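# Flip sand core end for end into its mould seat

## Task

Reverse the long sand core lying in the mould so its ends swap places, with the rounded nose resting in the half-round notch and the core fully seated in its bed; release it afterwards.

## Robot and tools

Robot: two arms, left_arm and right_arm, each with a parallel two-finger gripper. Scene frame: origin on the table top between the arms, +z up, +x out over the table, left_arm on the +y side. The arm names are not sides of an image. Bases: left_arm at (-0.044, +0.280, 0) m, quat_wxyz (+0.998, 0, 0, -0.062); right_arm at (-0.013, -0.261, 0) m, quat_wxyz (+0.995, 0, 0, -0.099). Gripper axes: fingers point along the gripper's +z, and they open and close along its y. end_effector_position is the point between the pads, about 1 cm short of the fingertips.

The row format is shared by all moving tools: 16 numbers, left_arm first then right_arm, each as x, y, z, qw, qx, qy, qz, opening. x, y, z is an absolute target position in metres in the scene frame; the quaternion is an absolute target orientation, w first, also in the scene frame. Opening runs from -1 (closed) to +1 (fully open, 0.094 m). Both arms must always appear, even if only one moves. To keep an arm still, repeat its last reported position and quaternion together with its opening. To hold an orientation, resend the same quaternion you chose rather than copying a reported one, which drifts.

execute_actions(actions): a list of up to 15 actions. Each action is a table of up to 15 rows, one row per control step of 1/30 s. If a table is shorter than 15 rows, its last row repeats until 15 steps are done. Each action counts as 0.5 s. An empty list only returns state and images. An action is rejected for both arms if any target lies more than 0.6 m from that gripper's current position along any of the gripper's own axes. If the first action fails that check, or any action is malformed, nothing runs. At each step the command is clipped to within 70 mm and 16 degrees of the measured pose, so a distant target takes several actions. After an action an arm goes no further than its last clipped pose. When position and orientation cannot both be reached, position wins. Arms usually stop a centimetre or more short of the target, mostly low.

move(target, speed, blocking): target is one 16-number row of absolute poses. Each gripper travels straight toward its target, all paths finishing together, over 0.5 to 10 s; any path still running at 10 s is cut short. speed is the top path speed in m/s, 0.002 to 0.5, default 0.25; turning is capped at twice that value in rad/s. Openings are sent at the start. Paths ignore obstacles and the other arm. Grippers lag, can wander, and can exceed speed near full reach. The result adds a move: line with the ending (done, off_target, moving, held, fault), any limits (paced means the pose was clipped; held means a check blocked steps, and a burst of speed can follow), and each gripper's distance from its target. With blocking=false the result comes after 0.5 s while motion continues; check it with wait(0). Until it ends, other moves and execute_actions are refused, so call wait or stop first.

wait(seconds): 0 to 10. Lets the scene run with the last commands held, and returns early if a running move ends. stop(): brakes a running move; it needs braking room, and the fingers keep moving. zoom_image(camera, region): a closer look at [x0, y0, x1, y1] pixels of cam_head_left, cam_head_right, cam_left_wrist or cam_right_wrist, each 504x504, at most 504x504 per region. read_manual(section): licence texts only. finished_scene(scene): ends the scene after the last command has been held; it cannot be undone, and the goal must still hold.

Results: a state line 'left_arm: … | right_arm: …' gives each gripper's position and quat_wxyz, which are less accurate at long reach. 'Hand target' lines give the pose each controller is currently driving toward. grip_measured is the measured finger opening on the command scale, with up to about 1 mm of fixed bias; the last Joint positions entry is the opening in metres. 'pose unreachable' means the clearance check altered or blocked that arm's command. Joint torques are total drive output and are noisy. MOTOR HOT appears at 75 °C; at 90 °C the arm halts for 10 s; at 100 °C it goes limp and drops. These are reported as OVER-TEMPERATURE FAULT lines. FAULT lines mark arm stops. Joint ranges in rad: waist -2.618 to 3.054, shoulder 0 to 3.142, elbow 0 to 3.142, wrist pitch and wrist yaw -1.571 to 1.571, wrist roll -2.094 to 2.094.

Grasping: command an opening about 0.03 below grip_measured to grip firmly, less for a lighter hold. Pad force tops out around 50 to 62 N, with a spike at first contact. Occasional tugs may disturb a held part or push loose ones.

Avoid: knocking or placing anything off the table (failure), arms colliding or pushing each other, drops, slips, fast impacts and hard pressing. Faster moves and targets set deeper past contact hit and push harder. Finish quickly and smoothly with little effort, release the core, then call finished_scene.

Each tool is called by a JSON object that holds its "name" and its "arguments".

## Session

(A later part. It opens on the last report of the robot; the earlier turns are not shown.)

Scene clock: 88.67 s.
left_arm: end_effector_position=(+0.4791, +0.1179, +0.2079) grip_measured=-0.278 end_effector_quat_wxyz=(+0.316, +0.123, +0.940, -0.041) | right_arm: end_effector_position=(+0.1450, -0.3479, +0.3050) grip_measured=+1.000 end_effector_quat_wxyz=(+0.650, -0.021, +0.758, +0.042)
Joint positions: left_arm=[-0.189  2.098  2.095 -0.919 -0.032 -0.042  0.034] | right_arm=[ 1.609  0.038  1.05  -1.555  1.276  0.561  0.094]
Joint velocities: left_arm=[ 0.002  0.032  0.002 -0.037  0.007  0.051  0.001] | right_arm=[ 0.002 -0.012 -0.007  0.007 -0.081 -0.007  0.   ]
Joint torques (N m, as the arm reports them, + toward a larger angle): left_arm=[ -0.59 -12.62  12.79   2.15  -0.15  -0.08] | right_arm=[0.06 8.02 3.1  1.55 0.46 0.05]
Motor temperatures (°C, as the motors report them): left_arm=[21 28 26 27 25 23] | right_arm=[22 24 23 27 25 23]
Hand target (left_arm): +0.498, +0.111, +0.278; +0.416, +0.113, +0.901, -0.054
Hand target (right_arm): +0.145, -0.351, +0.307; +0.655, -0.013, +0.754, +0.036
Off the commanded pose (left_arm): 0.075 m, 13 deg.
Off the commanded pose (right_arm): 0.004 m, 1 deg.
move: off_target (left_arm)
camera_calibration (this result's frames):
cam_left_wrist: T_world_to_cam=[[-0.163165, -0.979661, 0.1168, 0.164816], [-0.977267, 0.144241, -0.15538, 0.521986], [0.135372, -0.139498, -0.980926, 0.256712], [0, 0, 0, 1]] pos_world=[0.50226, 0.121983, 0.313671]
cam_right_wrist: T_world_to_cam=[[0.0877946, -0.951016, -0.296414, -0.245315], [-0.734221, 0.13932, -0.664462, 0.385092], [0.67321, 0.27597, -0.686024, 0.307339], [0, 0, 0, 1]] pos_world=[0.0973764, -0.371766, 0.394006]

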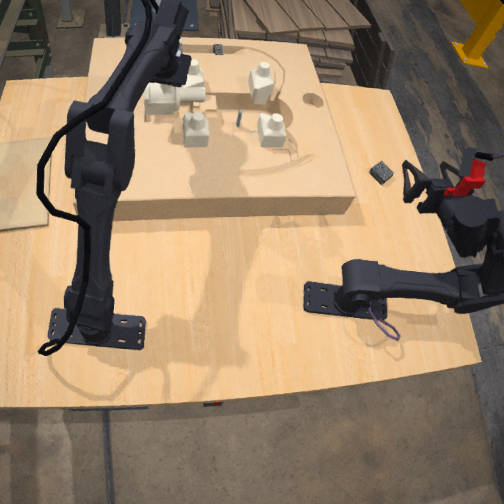

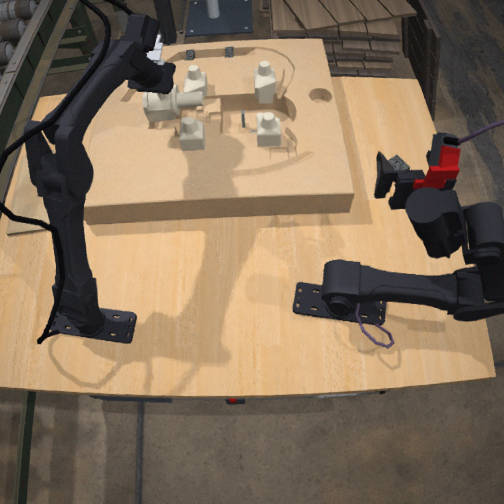

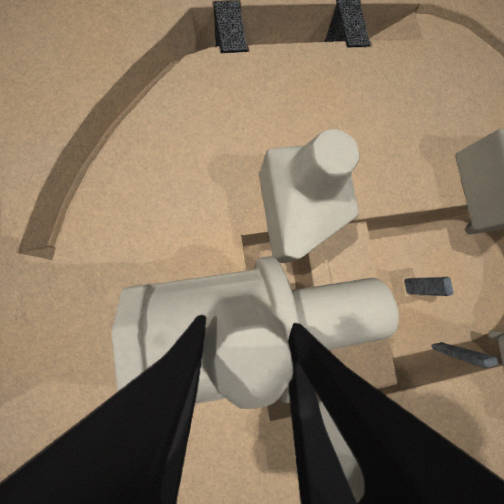

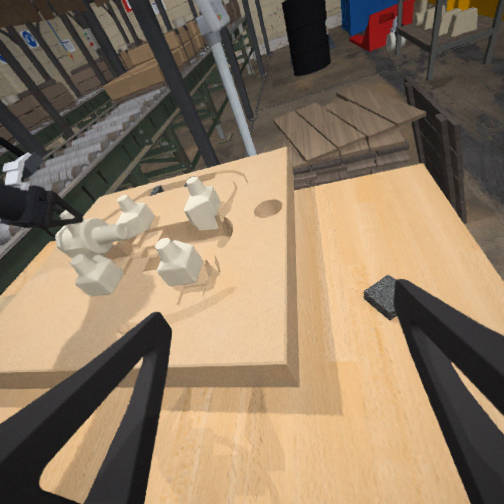

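{"name": "move", "arguments": {"target": [0.492,0.106,0.268, 0.4171,0.1138,0.9001,-0.0541, -0.36, 0.1456,-0.3515,0.3071, 0.655,-0.013,0.754,0.036, 1], "speed": 0.03}}

Scene clock: 92.90 s.
left_arm: end_effector_position=(+0.4693, +0.1149, +0.1951) grip_measured=-0.278 end_effector_quat_wxyz=(+0.310, +0.123, +0.942, -0.037) | right_arm: end_effector_position=(+0.1450, -0.3479, +0.3050) grip_measured=+1.000 end_effector_quat_wxyz=(+0.650, -0.021, +0.758, +0.042)
Joint positions: left_arm=[-0.205  2.061  1.996 -0.873 -0.046 -0.052  0.034] | right_arm=[ 1.609  0.038  1.05  -1.555  1.276  0.561  0.094]
Joint velocities: left_arm=[ 0.002 -0.007 -0.002 -0.066 -0.007 -0.007  0.   ] | right_arm=[ 0.007 -0.007  0.012 -0.022 -0.066  0.051  0.   ]
Joint torques (N m, as the arm reports them, + toward a larger angle): left_arm=[ -0.73 -14.94   8.78   2.23  -0.22  -0.06] | right_arm=[-0.18  8.16  3.02  1.54  0.46  0.05]
Motor temperatures (°C, as the motors report them): left_arm=[21 29 26 28 25 23] | right_arm=[22 24 23 27 25 23]
Hand target (left_arm): +0.482, +0.109, +0.270; +0.414, +0.114, +0.901, -0.053
Hand target (right_arm): +0.145, -0.351, +0.307; +0.655, -0.013, +0.754, +0.036
Off the commanded pose (left_arm): 0.077 m, 13 deg.
Off the commanded pose (right_arm): 0.004 m, 1 deg.
move: off_target (left_arm)
camera_calibration (this result's frames):
cam_left_wrist: T_world_to_cam=[[-0.160783, -0.98097, 0.108846, 0.162366], [-0.97929, 0.144808, -0.141498, 0.508999], [0.123043, -0.129342, -0.983936, 0.250341], [0, 0, 0, 1]] pos_world=[0.493761, 0.117949, 0.300669]
cam_right_wrist: T_world_to_cam=[[0.0877946, -0.951016, -0.296414, -0.245315], [-0.734221, 0.13932, -0.664462, 0.385092], [0.67321, 0.27597, -0.686024, 0.307339], [0, 0, 0, 1]] pos_world=[0.0973764, -0.371766, 0.394006]

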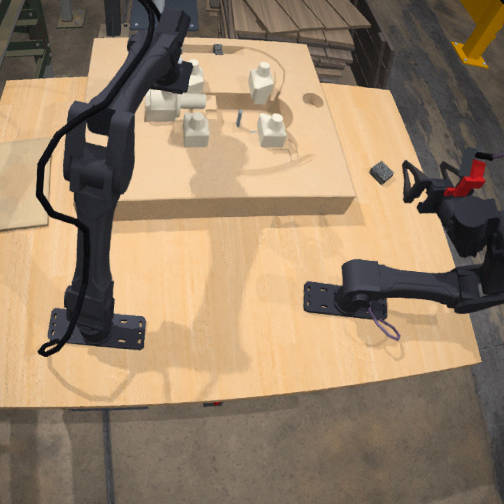

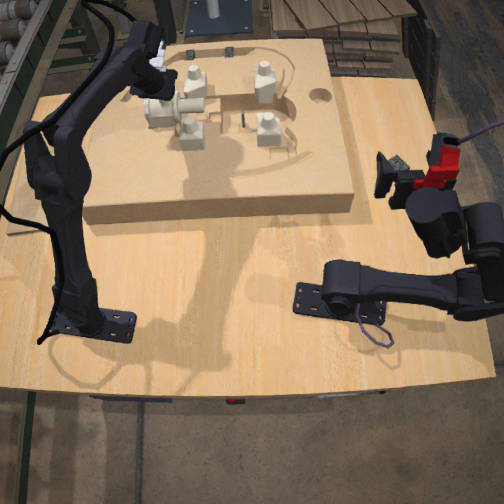

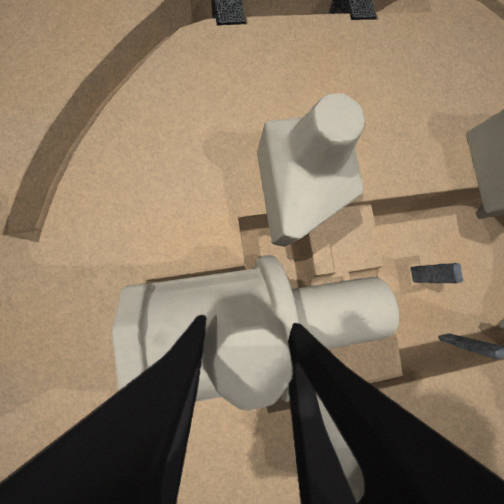

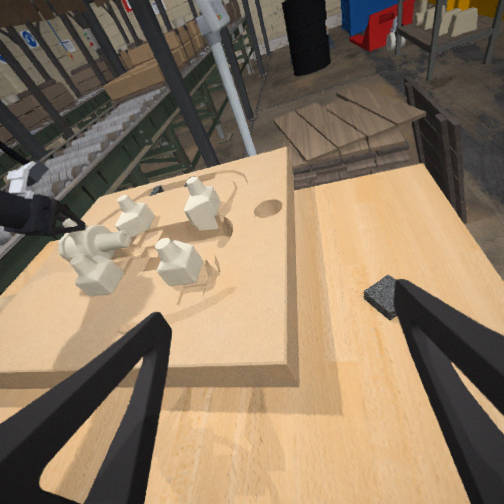

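{"name": "execute_actions", "arguments": {"actions": [[[0.484,0.109,0.266, 0.4171,0.1138,0.9001,-0.0541, -0.36, 0.1456,-0.3515,0.3071, 0.655,-0.013,0.754,0.036, 1]],[[0.487,0.109,0.262, 0.4171,0.1138,0.9001,-0.0541, -0.36, 0.1456,-0.3515,0.3071, 0.655,-0.013,0.754,0.036, 1]],[[0.490,0.109,0.259, 0.4171,0.1138,0.9001,-0.0541, -0.36, 0.1456,-0.3515,0.3071, 0.655,-0.013,0.754,0.036, 1]],[[0.493,0.109,0.257, 0.4171,0.1138,0.9001,-0.0541, -0.36, 0.1456,-0.3515,0.3071, 0.655,-0.013,0.754,0.036, 1]]]}}

Scene clock: 95.27 s.
left_arm: end_effector_position=(+0.4663, +0.1167, +0.1957) grip_measured=-0.278 end_effector_quat_wxyz=(+0.320, +0.122, +0.939, -0.037) | right_arm: end_effector_position=(+0.1450, -0.3479, +0.3051) grip_measured=+1.000 end_effector_quat_wxyz=(+0.651, -0.021, +0.758, +0.042)
Joint positions: left_arm=[-0.205  2.024  1.929 -0.822 -0.051 -0.053  0.034] | right_arm=[ 1.609  0.038  1.05  -1.555  1.276  0.561  0.094]
Joint velocities: left_arm=[ 0.012 -0.002 -0.007 -0.007  0.051 -0.037  0.001] | right_arm=[-0.007  0.007 -0.007 -0.037 -0.007 -0.007  0.   ]
Joint torques (N m, as the arm reports them, + toward a larger angle): left_arm=[ -0.07 -13.01   9.4    2.28  -0.15   0.01] | right_arm=[-0.12  7.89  3.15  1.57  0.46  0.03]
Motor temperatures (°C, as the motors report them): left_arm=[21 30 26 28 25 23] | right_arm=[22 24 23 28 25 23]
Hand target (left_arm): +0.484, +0.112, +0.260; +0.415, +0.114, +0.901, -0.052
Hand target (right_arm): +0.145, -0.351, +0.307; +0.655, -0.013, +0.754, +0.036
Off the commanded pose (left_arm): 0.067 m, 12 deg.
Off the commanded pose (right_arm): 0.004 m, 1 deg.
camera_calibration (this result's frames):
cam_left_wrist: T_world_to_cam=[[-0.159766, -0.981028, 0.109813, 0.162938], [-0.976505, 0.140765, -0.163163, 0.509306], [0.14461, -0.1333, -0.980469, 0.241238], [0, 0, 0, 1]] pos_world=[0.488486, 0.120312, 0.301734]
cam_right_wrist: T_world_to_cam=[[0.0875417, -0.951054, -0.296367, -0.245352], [-0.734046, 0.139539, -0.664609, 0.385226], [0.673433, 0.275728, -0.685902, 0.307217], [0, 0, 0, 1]] pos_world=[0.0973619, -0.371805, 0.394031]

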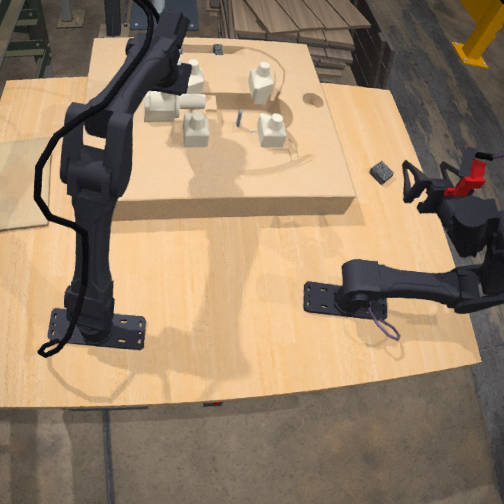

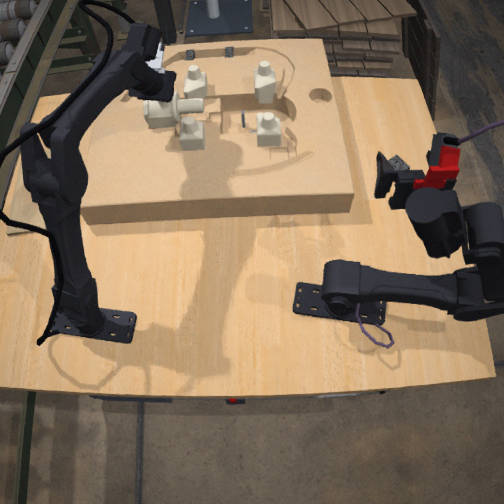

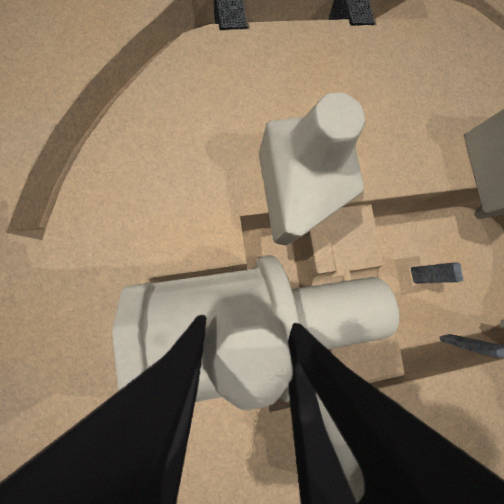

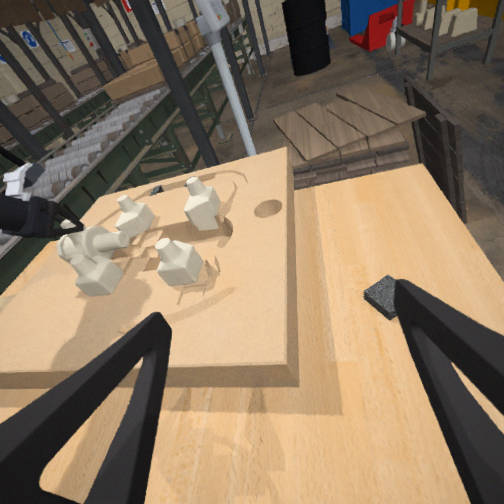

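{"name": "execute_actions", "arguments": {"actions": [[[0.497,0.106,0.255, 0.4171,0.1138,0.9001,-0.0541, -0.36, 0.1456,-0.3515,0.3071, 0.655,-0.013,0.754,0.036, 1]],[[0.501,0.105,0.253, 0.4171,0.1138,0.9001,-0.0541, -0.36, 0.1456,-0.3515,0.3071, 0.655,-0.013,0.754,0.036, 1]],[[0.505,0.104,0.251, 0.4171,0.1138,0.9001,-0.0541, -0.36, 0.1456,-0.3515,0.3071, 0.655,-0.013,0.754,0.036, 1]],[[0.505,0.104,0.251, 0.4171,0.1138,0.9001,-0.0541, -0.36, 0.1456,-0.3515,0.3071, 0.655,-0.013,0.754,0.036, 1]]]}}

Scene clock: 97.60 s.
left_arm: end_effector_position=(+0.4687, +0.1159, +0.1885) grip_measured=-0.278 end_effector_quat_wxyz=(+0.316, +0.122, +0.940, -0.037) | right_arm: end_effector_position=(+0.1450, -0.3479, +0.3051) grip_measured=+1.000 end_effector_quat_wxyz=(+0.651, -0.021, +0.758, +0.042)
Joint positions: left_arm=[-0.205  2.04   1.929 -0.815 -0.051 -0.053  0.034] | right_arm=[ 1.609  0.038  1.05  -1.555  1.276  0.561  0.094]
Joint velocities: left_arm=[-0.012 -0.002  0.002 -0.066 -0.037 -0.037 -0.001] | right_arm=[ 0.002 -0.012  0.007 -0.037 -0.066 -0.066  0.   ]
Joint torques (N m, as the arm reports them, + toward a larger angle): left_arm=[ -0.33 -11.69  12.51   2.28  -0.17   0.  ] | right_arm=[-0.17  7.84  3.03  1.55  0.44  0.08]
Motor temperatures (°C, as the motors report them): left_arm=[21 30 26 28 25 23] | right_arm=[22 24 23 28 25 23]
Hand target (left_arm): +0.494, +0.108, +0.255; +0.416, +0.114, +0.900, -0.052
Hand target (right_arm): +0.145, -0.351, +0.307; +0.655, -0.013, +0.754, +0.036
Off the commanded pose (left_arm): 0.073 m, 13 deg.
Off the commanded pose (right_arm): 0.004 m, 1 deg.
camera_calibration (this result's frames):
cam_left_wrist: T_world_to_cam=[[-0.15882, -0.98135, 0.108298, 0.163197], [-0.977881, 0.141234, -0.154278, 0.509494], [0.136105, -0.130405, -0.982074, 0.237619], [0, 0, 0, 1]] pos_world=[0.491802, 0.119183, 0.294289]
cam_right_wrist: T_world_to_cam=[[0.0875417, -0.951054, -0.296367, -0.245352], [-0.734046, 0.139539, -0.664609, 0.385226], [0.673433, 0.275728, -0.685902, 0.307217], [0, 0, 0, 1]] pos_world=[0.0973619, -0.371805, 0.394031]

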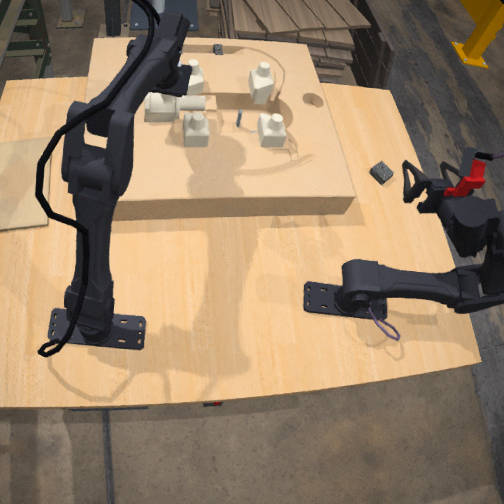

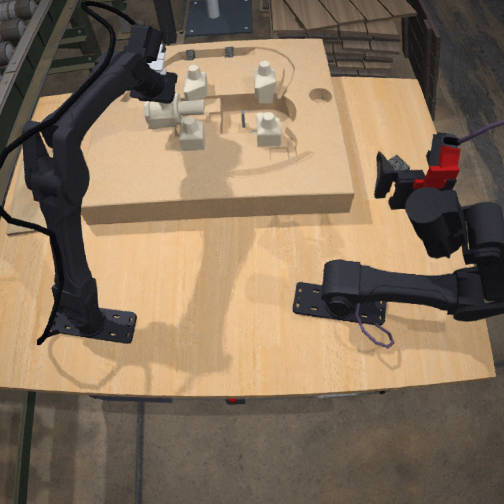

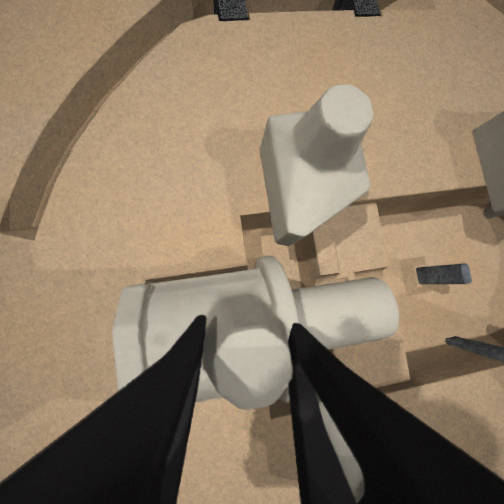

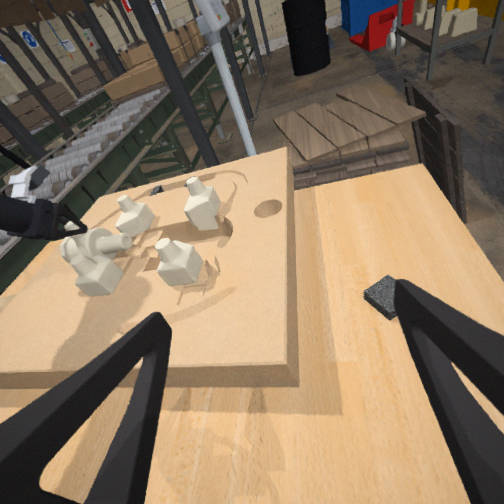

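{"name": "execute_actions", "arguments": {"actions": [[[0.507,0.103,0.247, 0.4171,0.1138,0.9001,-0.0541, -0.36, 0.1456,-0.3515,0.3071, 0.655,-0.013,0.754,0.036, 1]],[[0.509,0.103,0.243, 0.4171,0.1138,0.9001,-0.0541, -0.36, 0.1456,-0.3515,0.3071, 0.655,-0.013,0.754,0.036, 1]],[[0.511,0.103,0.240, 0.4171,0.1138,0.9001,-0.0541, -0.36, 0.1456,-0.3515,0.3071, 0.655,-0.013,0.754,0.036, 1]],[[0.511,0.103,0.240, 0.4171,0.1138,0.9001,-0.0541, -0.36, 0.1456,-0.3515,0.3071, 0.655,-0.013,0.754,0.036, 1]]]}}

Scene clock: 99.90 s.
left_arm: end_effector_position=(+0.4751, +0.1137, +0.1816) grip_measured=-0.278 end_effector_quat_wxyz=(+0.319, +0.122, +0.939, -0.037) | right_arm: end_effector_position=(+0.1450, -0.3479, +0.3051) grip_measured=+1.000 end_effector_quat_wxyz=(+0.651, -0.021, +0.758, +0.042)
Joint positions: left_arm=[-0.205  2.061  1.929 -0.788 -0.051 -0.053  0.034] | right_arm=[ 1.609  0.038  1.05  -1.555  1.276  0.561  0.094]
Joint velocities: left_arm=[-0.002 -0.012 -0.002 -0.081 -0.081  0.022  0.   ] | right_arm=[-0.002  0.002 -0.012 -0.022 -0.022  0.022  0.   ]
Joint torques (N m, as the arm reports them, + toward a larger angle): left_arm=[ -0.06 -11.81  11.45   2.32  -0.15   0.01] | right_arm=[-0.13  8.08  3.05  1.57  0.39  0.04]
Motor temperatures (°C, as the motors report them): left_arm=[21 30 27 29 25 23] | right_arm=[22 24 23 28 25 23]
Hand target (left_arm): +0.501, +0.106, +0.244; +0.416, +0.114, +0.901, -0.052
Hand target (right_arm): +0.145, -0.351, +0.307; +0.655, -0.013, +0.754, +0.036
Off the commanded pose (left_arm): 0.069 m, 12 deg.
Off the commanded pose (right_arm): 0.004 m, 1 deg.
camera_calibration (this result's frames):
cam_left_wrist: T_world_to_cam=[[-0.159449, -0.981136, 0.109309, 0.162914], [-0.976973, 0.140924, -0.160203, 0.51567], [0.141776, -0.132336, -0.981013, 0.227028], [0, 0, 0, 1]] pos_world=[0.497585, 0.117214, 0.287521]
cam_right_wrist: T_world_to_cam=[[0.0875417, -0.951054, -0.296367, -0.245352], [-0.734046, 0.139539, -0.664609, 0.385226], [0.673433, 0.275728, -0.685902, 0.307217], [0, 0, 0, 1]] pos_world=[0.0973619, -0.371805, 0.394031]

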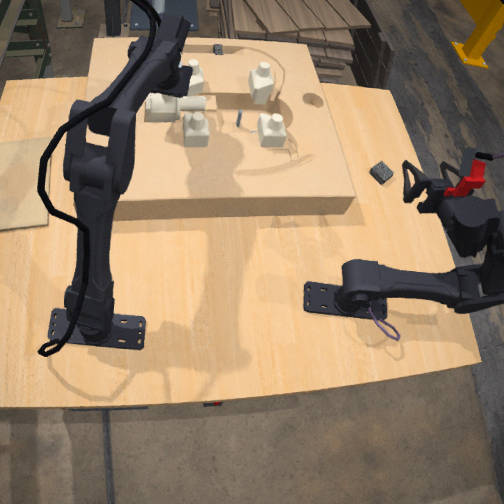

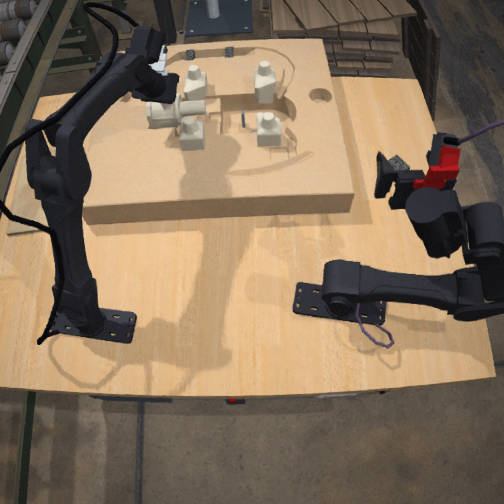

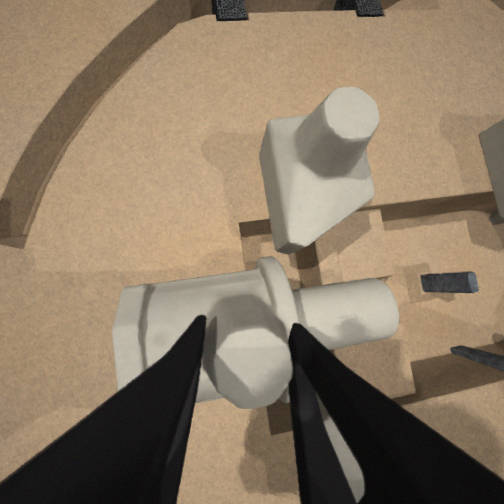

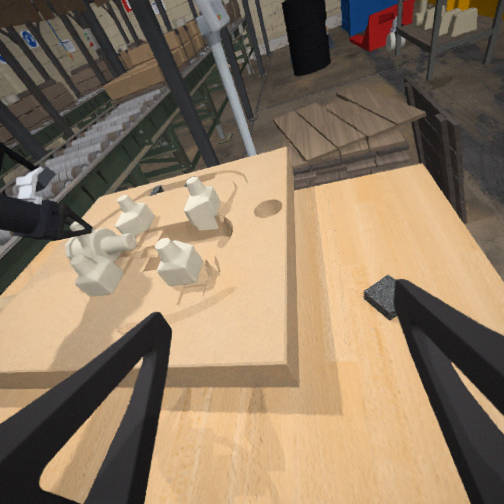

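Good: (0.4751, 0.1137). Continue lowering straight.

{"name": "execute_actions", "arguments": {"actions": [[[0.509,0.104,0.236, 0.4171,0.1138,0.9001,-0.0541, -0.36, 0.1456,-0.3515,0.3071, 0.655,-0.013,0.754,0.036, 1]],[[0.508,0.104,0.232, 0.4171,0.1138,0.9001,-0.0541, -0.36, 0.1456,-0.3515,0.3071, 0.655,-0.013,0.754,0.036, 1]],[[0.507,0.104,0.228, 0.4171,0.1138,0.9001,-0.0541, -0.36, 0.1456,-0.3515,0.3071, 0.655,-0.013,0.754,0.036, 1]],[[0.507,0.104,0.228, 0.4171,0.1138,0.9001,-0.0541, -0.36, 0.1456,-0.3515,0.3071, 0.655,-0.013,0.754,0.036, 1]]]}}

Scene clock: 102.13 s.
left_arm: end_effector_position=(+0.4758, +0.1135, +0.1699) grip_measured=-0.278 end_effector_quat_wxyz=(+0.318, +0.122, +0.939, -0.037) | right_arm: end_effector_position=(+0.1450, -0.3479, +0.3051) grip_measured=+1.000 end_effector_quat_wxyz=(+0.651, -0.021, +0.758, +0.042)
Joint positions: left_arm=[-0.205  2.061  1.883 -0.743 -0.051 -0.053  0.034] | right_arm=[ 1.609  0.038  1.05  -1.555  1.276  0.561  0.094]
Joint velocities: left_arm=[-0.007 -0.007 -0.007 -0.051  0.095 -0.066 -0.001] | right_arm=[-0.002 -0.017  0.002  0.051 -0.022  0.051  0.   ]
Joint torques (N m, as the arm reports them, + toward a larger angle): left_arm=[ -0.17 -12.94   8.93   2.41  -0.14   0.03] | right_arm=[-0.12  8.    2.93  1.54  0.45  0.04]
Motor temperatures (°C, as the motors report them): left_arm=[21 30 26 29 25 23] | right_arm=[22 24 23 28 25 23]
Hand target (left_arm): +0.498, +0.107, +0.232; +0.415, +0.114, +0.901, -0.052
Hand target (right_arm): +0.145, -0.351, +0.307; +0.655, -0.013, +0.754, +0.036
Off the commanded pose (left_arm): 0.067 m, 12 deg.
Off the commanded pose (right_arm): 0.004 m, 1 deg.
camera_calibration (this result's frames):
cam_left_wrist: T_world_to_cam=[[-0.159331, -0.981176, 0.10912, 0.164044], [-0.977146, 0.140983, -0.159092, 0.514429], [0.140713, -0.131974, -0.981215, 0.215938], [0, 0, 0, 1]] pos_world=[0.498424, 0.116928, 0.275822]
cam_right_wrist: T_world_to_cam=[[0.0875417, -0.951054, -0.296367, -0.245352], [-0.734046, 0.139539, -0.664609, 0.385226], [0.673433, 0.275728, -0.685902, 0.307217], [0, 0, 0, 1]] pos_world=[0.0973619, -0.371805, 0.394031]

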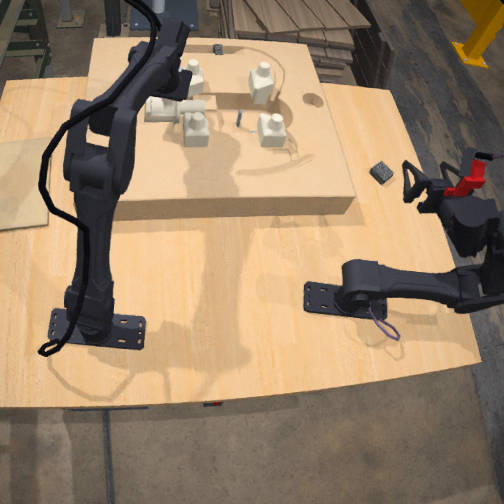

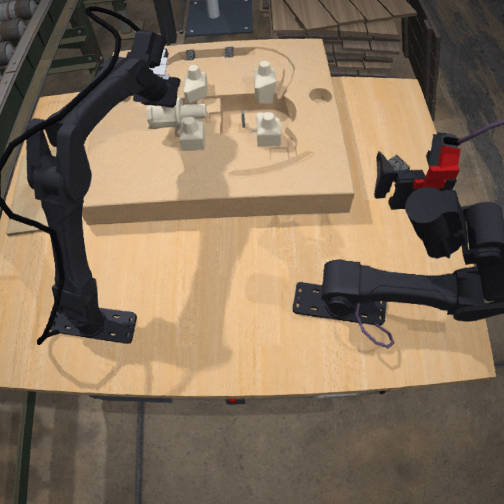

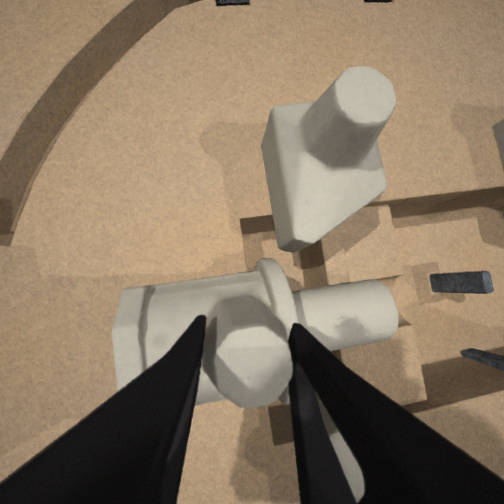

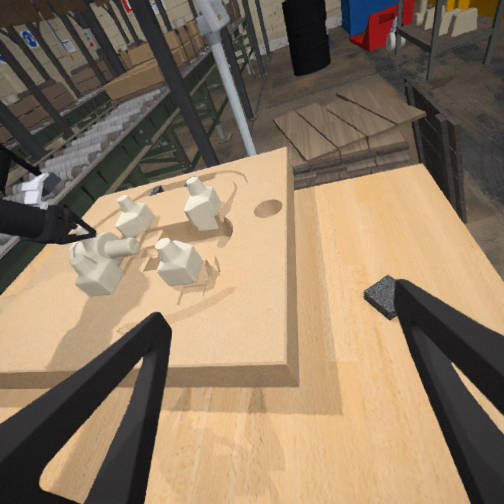

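{"name": "execute_actions", "arguments": {"actions": [[[0.505,0.104,0.224, 0.4171,0.1138,0.9001,-0.0541, -0.36, 0.1456,-0.3515,0.3071, 0.655,-0.013,0.754,0.036, 1]],[[0.504,0.104,0.220, 0.4171,0.1138,0.9001,-0.0541, -0.36, 0.1456,-0.3515,0.3071, 0.655,-0.013,0.754,0.036, 1]],[[0.503,0.104,0.216, 0.4171,0.1138,0.9001,-0.0541, -0.36, 0.1456,-0.3515,0.3071, 0.655,-0.013,0.754,0.036, 1]],[[0.503,0.104,0.216, 0.4171,0.1138,0.9001,-0.0541, -0.36, 0.1456,-0.3515,0.3071, 0.655,-0.013,0.754,0.036, 1]]]}}

Scene clock: 104.37 s.
left_arm: end_effector_position=(+0.4767, +0.1136, +0.1636) grip_measured=-0.278 end_effector_quat_wxyz=(+0.326, +0.118, +0.937, -0.039) | right_arm: end_effector_position=(+0.1450, -0.3479, +0.3051) grip_measured=+1.000 end_effector_quat_wxyz=(+0.651, -0.021, +0.758, +0.042)
Joint positions: left_arm=[-0.204  2.048  1.829 -0.685 -0.052 -0.059  0.034] | right_arm=[ 1.609  0.038  1.05  -1.555  1.276  0.561  0.094]
Joint velocities: left_arm=[ 0.007 -0.007 -0.017  0.037  0.066 -0.022  0.001] | right_arm=[ 0.007 -0.007  0.012  0.022 -0.022 -0.095  0.   ]
Joint torques (N m, as the arm reports them, + toward a larger angle): left_arm=[ -0.38 -13.03   7.63   2.36  -0.17   0.03] | right_arm=[0.03 8.   3.05 1.56 0.45 0.02]
Motor temperatures (°C, as the motors report them): left_arm=[21 30 26 30 25 23] | right_arm=[22 24 23 28 25 23]
Hand target (left_arm): +0.496, +0.106, +0.219; +0.414, +0.114, +0.901, -0.052
Hand target (right_arm): +0.145, -0.351, +0.307; +0.655, -0.013, +0.754, +0.036
Off the commanded pose (left_arm): 0.059 m, 11 deg.
Off the commanded pose (right_arm): 0.004 m, 1 deg.
camera_calibration (this result's frames):
cam_left_wrist: T_world_to_cam=[[-0.155591, -0.981154, 0.114576, 0.162317], [-0.97529, 0.134164, -0.175524, 0.516916], [0.156845, -0.139055, -0.977785, 0.202173], [0, 0, 0, 1]] pos_world=[0.497688, 0.11802, 0.269816]
cam_right_wrist: T_world_to_cam=[[0.0875417, -0.951054, -0.296367, -0.245352], [-0.734046, 0.139539, -0.664609, 0.385226], [0.673433, 0.275728, -0.685902, 0.307217], [0, 0, 0, 1]] pos_world=[0.0973619, -0.371805, 0.394031]

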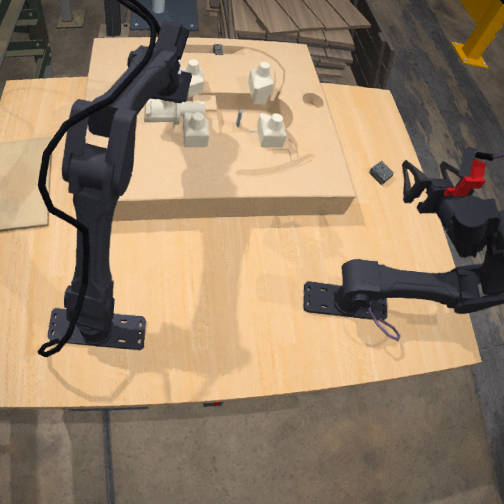

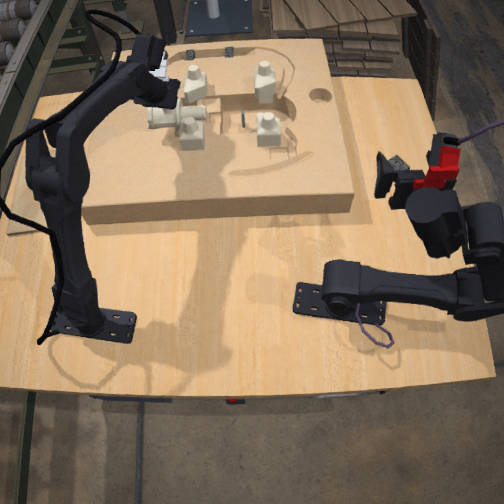

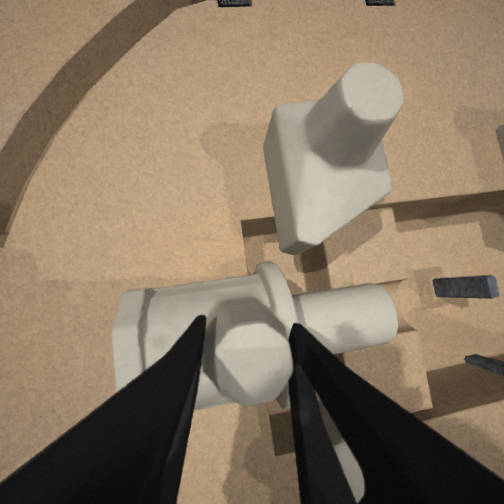

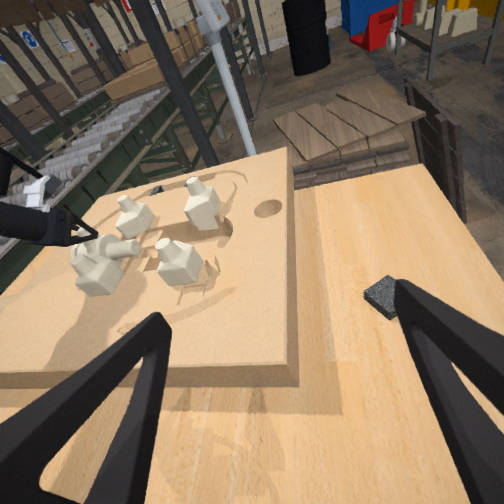

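{"name": "execute_actions", "arguments": {"actions": [[[0.499,0.105,0.212, 0.4171,0.1138,0.9001,-0.0541, -0.36, 0.1456,-0.3515,0.3071, 0.655,-0.013,0.754,0.036, 1]],[[0.496,0.105,0.208, 0.4171,0.1138,0.9001,-0.0541, -0.36, 0.1456,-0.3515,0.3071, 0.655,-0.013,0.754,0.036, 1]],[[0.494,0.105,0.204, 0.4171,0.1138,0.9001,-0.0541, -0.36, 0.1456,-0.3515,0.3071, 0.655,-0.013,0.754,0.036, 1]],[[0.494,0.105,0.204, 0.4171,0.1138,0.9001,-0.0541, -0.36, 0.1456,-0.3515,0.3071, 0.655,-0.013,0.754,0.036, 1]]]}}

Scene clock: 106.67 s.
left_arm: end_effector_position=(+0.4729, +0.1158, +0.1564) grip_measured=-0.278 end_effector_quat_wxyz=(+0.338, +0.116, +0.933, -0.039) | right_arm: end_effector_position=(+0.1450, -0.3479, +0.3051) grip_measured=+1.000 end_effector_quat_wxyz=(+0.651, -0.021, +0.758, +0.042)
Joint positions: left_arm=[-0.205  2.009  1.729 -0.597 -0.058 -0.06   0.034] | right_arm=[ 1.609  0.038  1.05  -1.555  1.276  0.561  0.094]
Joint velocities: left_arm=[-0.022  0.002  0.012  0.037 -0.037  0.066  0.001] | right_arm=[-0.017  0.007 -0.012 -0.007  0.007 -0.007  0.   ]
Joint torques (N m, as the arm reports them, + toward a larger angle): left_arm=[ -0.81 -12.47   7.73   2.25  -0.14   0.03] | right_arm=[0.   7.98 3.03 1.57 0.46 0.04]
Motor temperatures (°C, as the motors report them): left_arm=[21 30 26 30 25 23] | right_arm=[22 24 23 28 25 23]
Hand target (left_arm): +0.488, +0.107, +0.206; +0.415, +0.114, +0.901, -0.053
Hand target (right_arm): +0.145, -0.351, +0.307; +0.655, -0.013, +0.754, +0.036
Off the commanded pose (left_arm): 0.053 m, 10 deg.
Off the commanded pose (right_arm): 0.004 m, 1 deg.
camera_calibration (this result's frames):
cam_left_wrist: T_world_to_cam=[[-0.154487, -0.981248, 0.115263, 0.164048], [-0.971039, 0.129279, -0.200922, 0.51412], [0.182253, -0.142964, -0.972803, 0.183747], [0, 0, 0, 1]] pos_world=[0.491086, 0.120776, 0.263139]
cam_right_wrist: T_world_to_cam=[[0.0875417, -0.951054, -0.296367, -0.245352], [-0.734046, 0.139539, -0.664609, 0.385226], [0.673433, 0.275728, -0.685902, 0.307217], [0, 0, 0, 1]] pos_world=[0.0973619, -0.371805, 0.394031]

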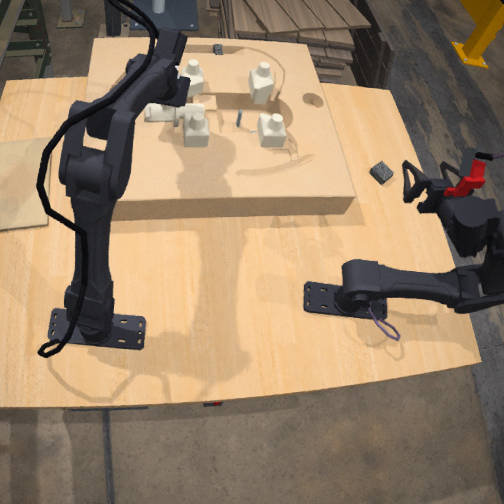

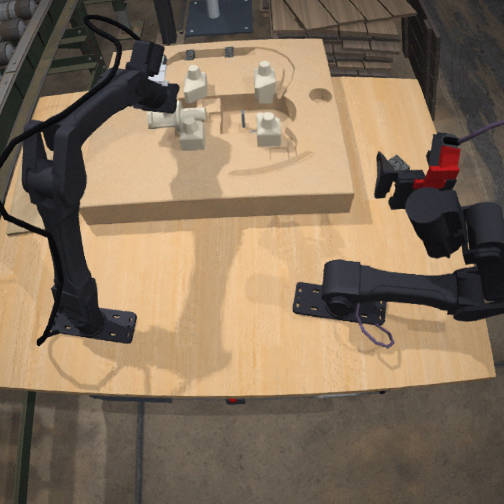

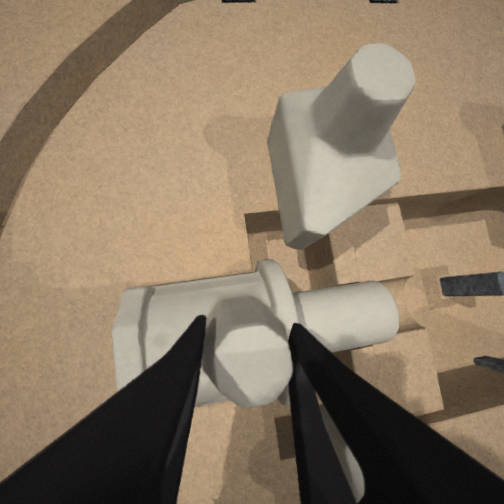

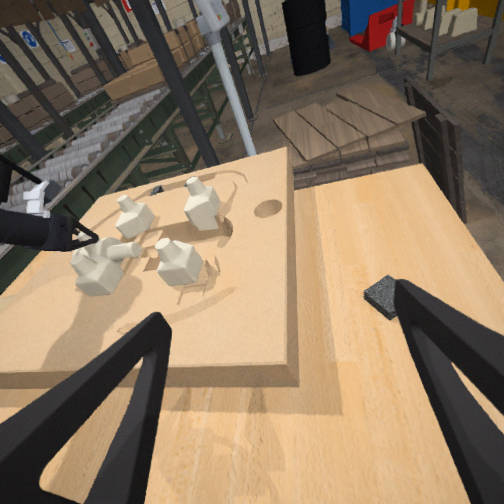

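{"name": "execute_actions", "arguments": {"actions": [[[0.492,0.106,0.200, 0.41,0.114,0.9035,-0.053, -0.36, 0.1456,-0.3515,0.3071, 0.655,-0.013,0.754,0.036, 1]],[[0.490,0.106,0.196, 0.40,0.1145,0.908,-0.052, -0.36, 0.1456,-0.3515,0.3071, 0.655,-0.013,0.754,0.036, 1]],[[0.488,0.107,0.192, 0.39,0.115,0.9122,-0.051, -0.36, 0.1456,-0.3515,0.3071, 0.655,-0.013,0.754,0.036, 1]],[[0.488,0.107,0.192, 0.39,0.115,0.9122,-0.051, -0.36, 0.1456,-0.3515,0.3071, 0.655,-0.013,0.754,0.036, 1]]]}}

Scene clock: 108.93 s.
left_arm: end_effector_position=(+0.4726, +0.1159, +0.1562) grip_measured=-0.278 end_effector_quat_wxyz=(+0.338, +0.116, +0.933, -0.039) | right_arm: end_effector_position=(+0.1450, -0.3479, +0.3051) grip_measured=+1.000 end_effector_quat_wxyz=(+0.651, -0.021, +0.758, +0.042)
Joint positions: left_arm=[-0.205  2.009  1.729 -0.598 -0.058 -0.06   0.034] | right_arm=[ 1.609  0.038  1.05  -1.555  1.276  0.561  0.094]
Joint velocities: left_arm=[-0.007  0.012  0.017 -0.007 -0.022 -0.022 -0.001] | right_arm=[-0.022 -0.022 -0.012 -0.081 -0.007  0.037  0.   ]
Joint torques (N m, as the arm reports them, + toward a larger angle): left_arm=[ -0.76 -11.14   9.54   1.84  -0.04   0.  ] | right_arm=[-0.22  8.2   3.01  1.54  0.42  0.02]
Motor temperatures (°C, as the motors report them): left_arm=[21 30 26 30 25 23] | right_arm=[22 24 23 28 25 23]
Hand target (left_arm): +0.485, +0.108, +0.193; +0.390, +0.115, +0.912, -0.050
Hand target (right_arm): +0.145, -0.351, +0.307; +0.655, -0.013, +0.754, +0.036
Off the commanded pose (left_arm): 0.040 m, 7 deg.
Off the commanded pose (right_arm): 0.004 m, 1 deg.
camera_calibration (this result's frames):
cam_left_wrist: T_world_to_cam=[[-0.154321, -0.981305, 0.115003, 0.164094], [-0.971329, 0.129377, -0.199455, 0.513687], [0.180848, -0.142486, -0.973135, 0.184237], [0, 0, 0, 1]] pos_world=[0.490964, 0.120818, 0.262873]
cam_right_wrist: T_world_to_cam=[[0.0875417, -0.951054, -0.296367, -0.245352], [-0.734046, 0.139539, -0.664609, 0.385226], [0.673433, 0.275728, -0.685902, 0.307217], [0, 0, 0, 1]] pos_world=[0.0973619, -0.371805, 0.394031]

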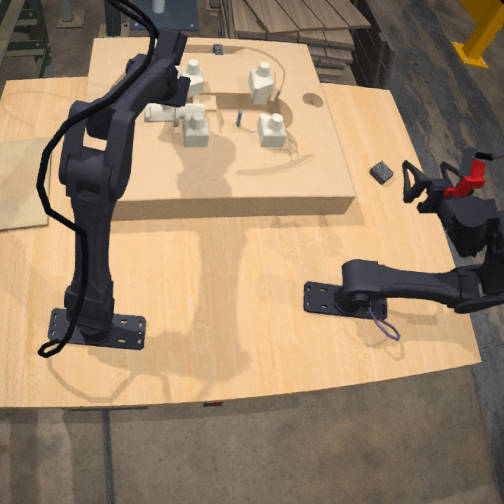

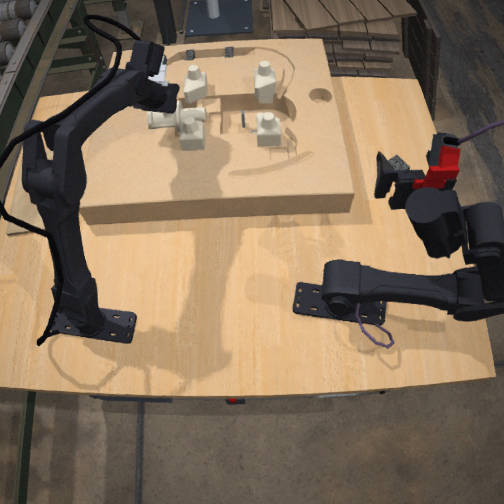

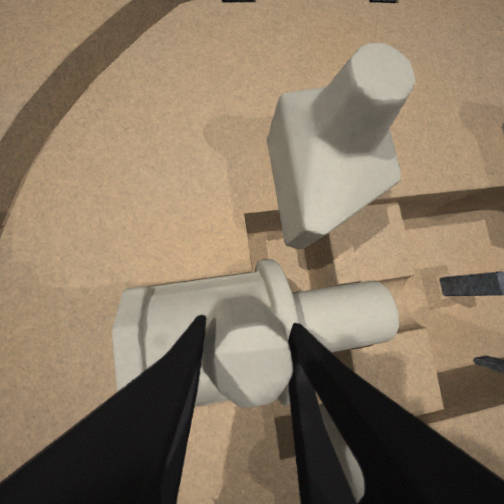

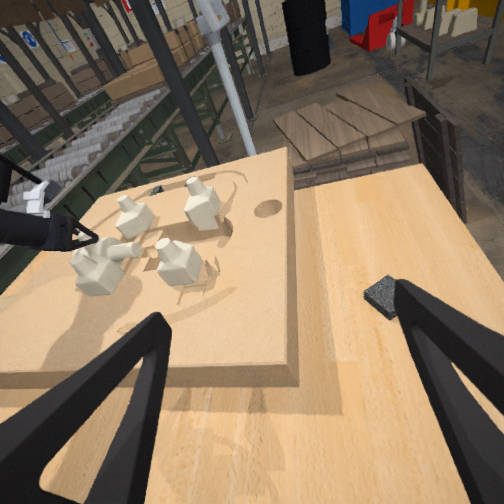

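Stalled maybe from stiction; lower further.

{"name": "execute_actions", "arguments": {"actions": [[[0.486,0.108,0.187, 0.38,0.1155,0.9165,-0.050, -0.36, 0.1456,-0.3515,0.3071, 0.655,-0.013,0.754,0.036, 1]],[[0.484,0.109,0.182, 0.37,0.116,0.9205,-0.048, -0.36, 0.1456,-0.3515,0.3071, 0.655,-0.013,0.754,0.036, 1]],[[0.482,0.110,0.177, 0.36,0.117,0.9245,-0.047, -0.36, 0.1456,-0.3515,0.3071, 0.655,-0.013,0.754,0.036, 1]],[[0.480,0.111,0.172, 0.355,0.117,0.9265,-0.046, -0.36, 0.1456,-0.3515,0.3071, 0.655,-0.013,0.754,0.036, 1]],[[0.480,0.111,0.172, 0.355,0.117,0.9265,-0.046, -0.36, 0.1456,-0.3515,0.3071, 0.655,-0.013,0.754,0.036, 1]]]}}

Scene clock: 111.77 s.
left_arm: end_effector_position=(+0.4721, +0.1159, +0.1552) grip_measured=-0.278 end_effector_quat_wxyz=(+0.336, +0.116, +0.934, -0.039) | right_arm: end_effector_position=(+0.1450, -0.3479, +0.3051) grip_measured=+1.000 end_effector_quat_wxyz=(+0.651, -0.021, +0.758, +0.042)
Joint positions: left_arm=[-0.205  2.011  1.729 -0.601 -0.057 -0.06   0.034] | right_arm=[ 1.609  0.038  1.05  -1.555  1.276  0.561  0.094]
Joint velocities: left_arm=[-0.017 -0.002  0.002 -0.007  0.022 -0.022 -0.001] | right_arm=[ 0.002 -0.002  0.012  0.037  0.037 -0.022  0.   ]
Joint torques (N m, as the arm reports them, + toward a larger angle): left_arm=[-0.22 -9.46 10.41  1.38  0.06  0.  ] | right_arm=[-0.19  8.26  3.    1.58  0.48  0.01]
Motor temperatures (°C, as the motors report them): left_arm=[21 30 26 30 25 23] | right_arm=[22 24 23 28 25 23]
Hand target (left_arm): +0.479, +0.111, +0.172; +0.355, +0.117, +0.926, -0.046
Hand target (right_arm): +0.145, -0.351, +0.307; +0.655, -0.013, +0.754, +0.036
Off the commanded pose (left_arm): 0.019 m, 2 deg.
Off the commanded pose (right_arm): 0.004 m, 1 deg.
camera_calibration (this result's frames):
cam_left_wrist: T_world_to_cam=[[-0.15436, -0.981307, 0.11493, 0.164188], [-0.972017, 0.129982, -0.195675, 0.512678], [0.177078, -0.141918, -0.973911, 0.185164], [0, 0, 0, 1]] pos_world=[0.490888, 0.120759, 0.261781]
cam_right_wrist: T_world_to_cam=[[0.0875417, -0.951054, -0.296367, -0.245352], [-0.734046, 0.139539, -0.664609, 0.385226], [0.673433, 0.275728, -0.685902, 0.307217], [0, 0, 0, 1]] pos_world=[0.0973619, -0.371805, 0.394031]

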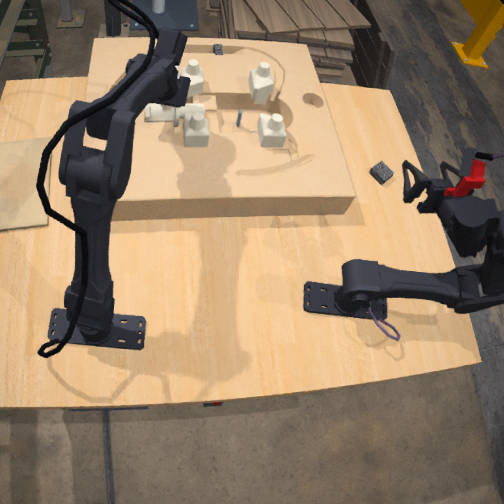

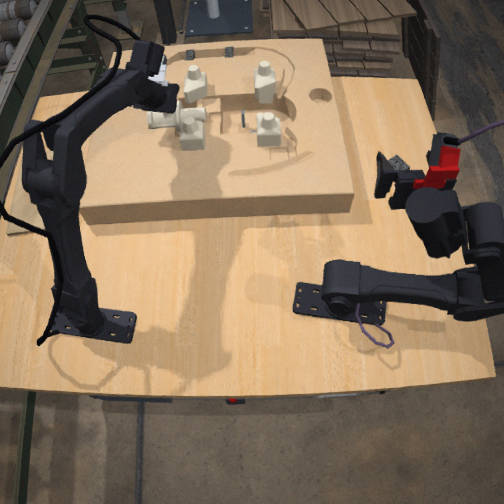

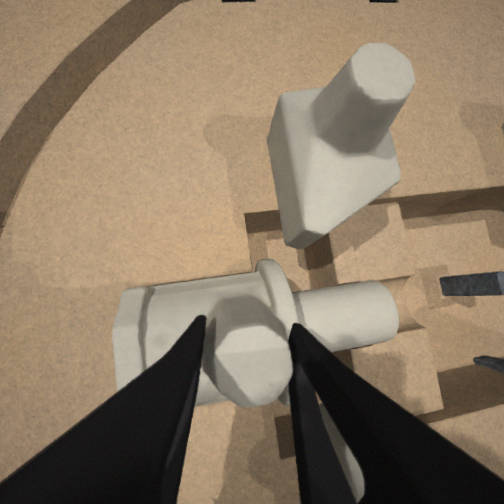

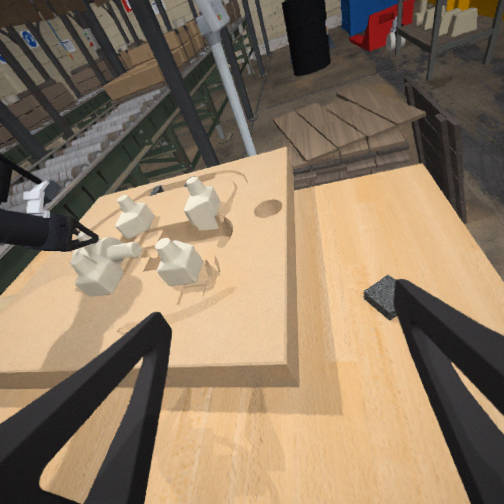

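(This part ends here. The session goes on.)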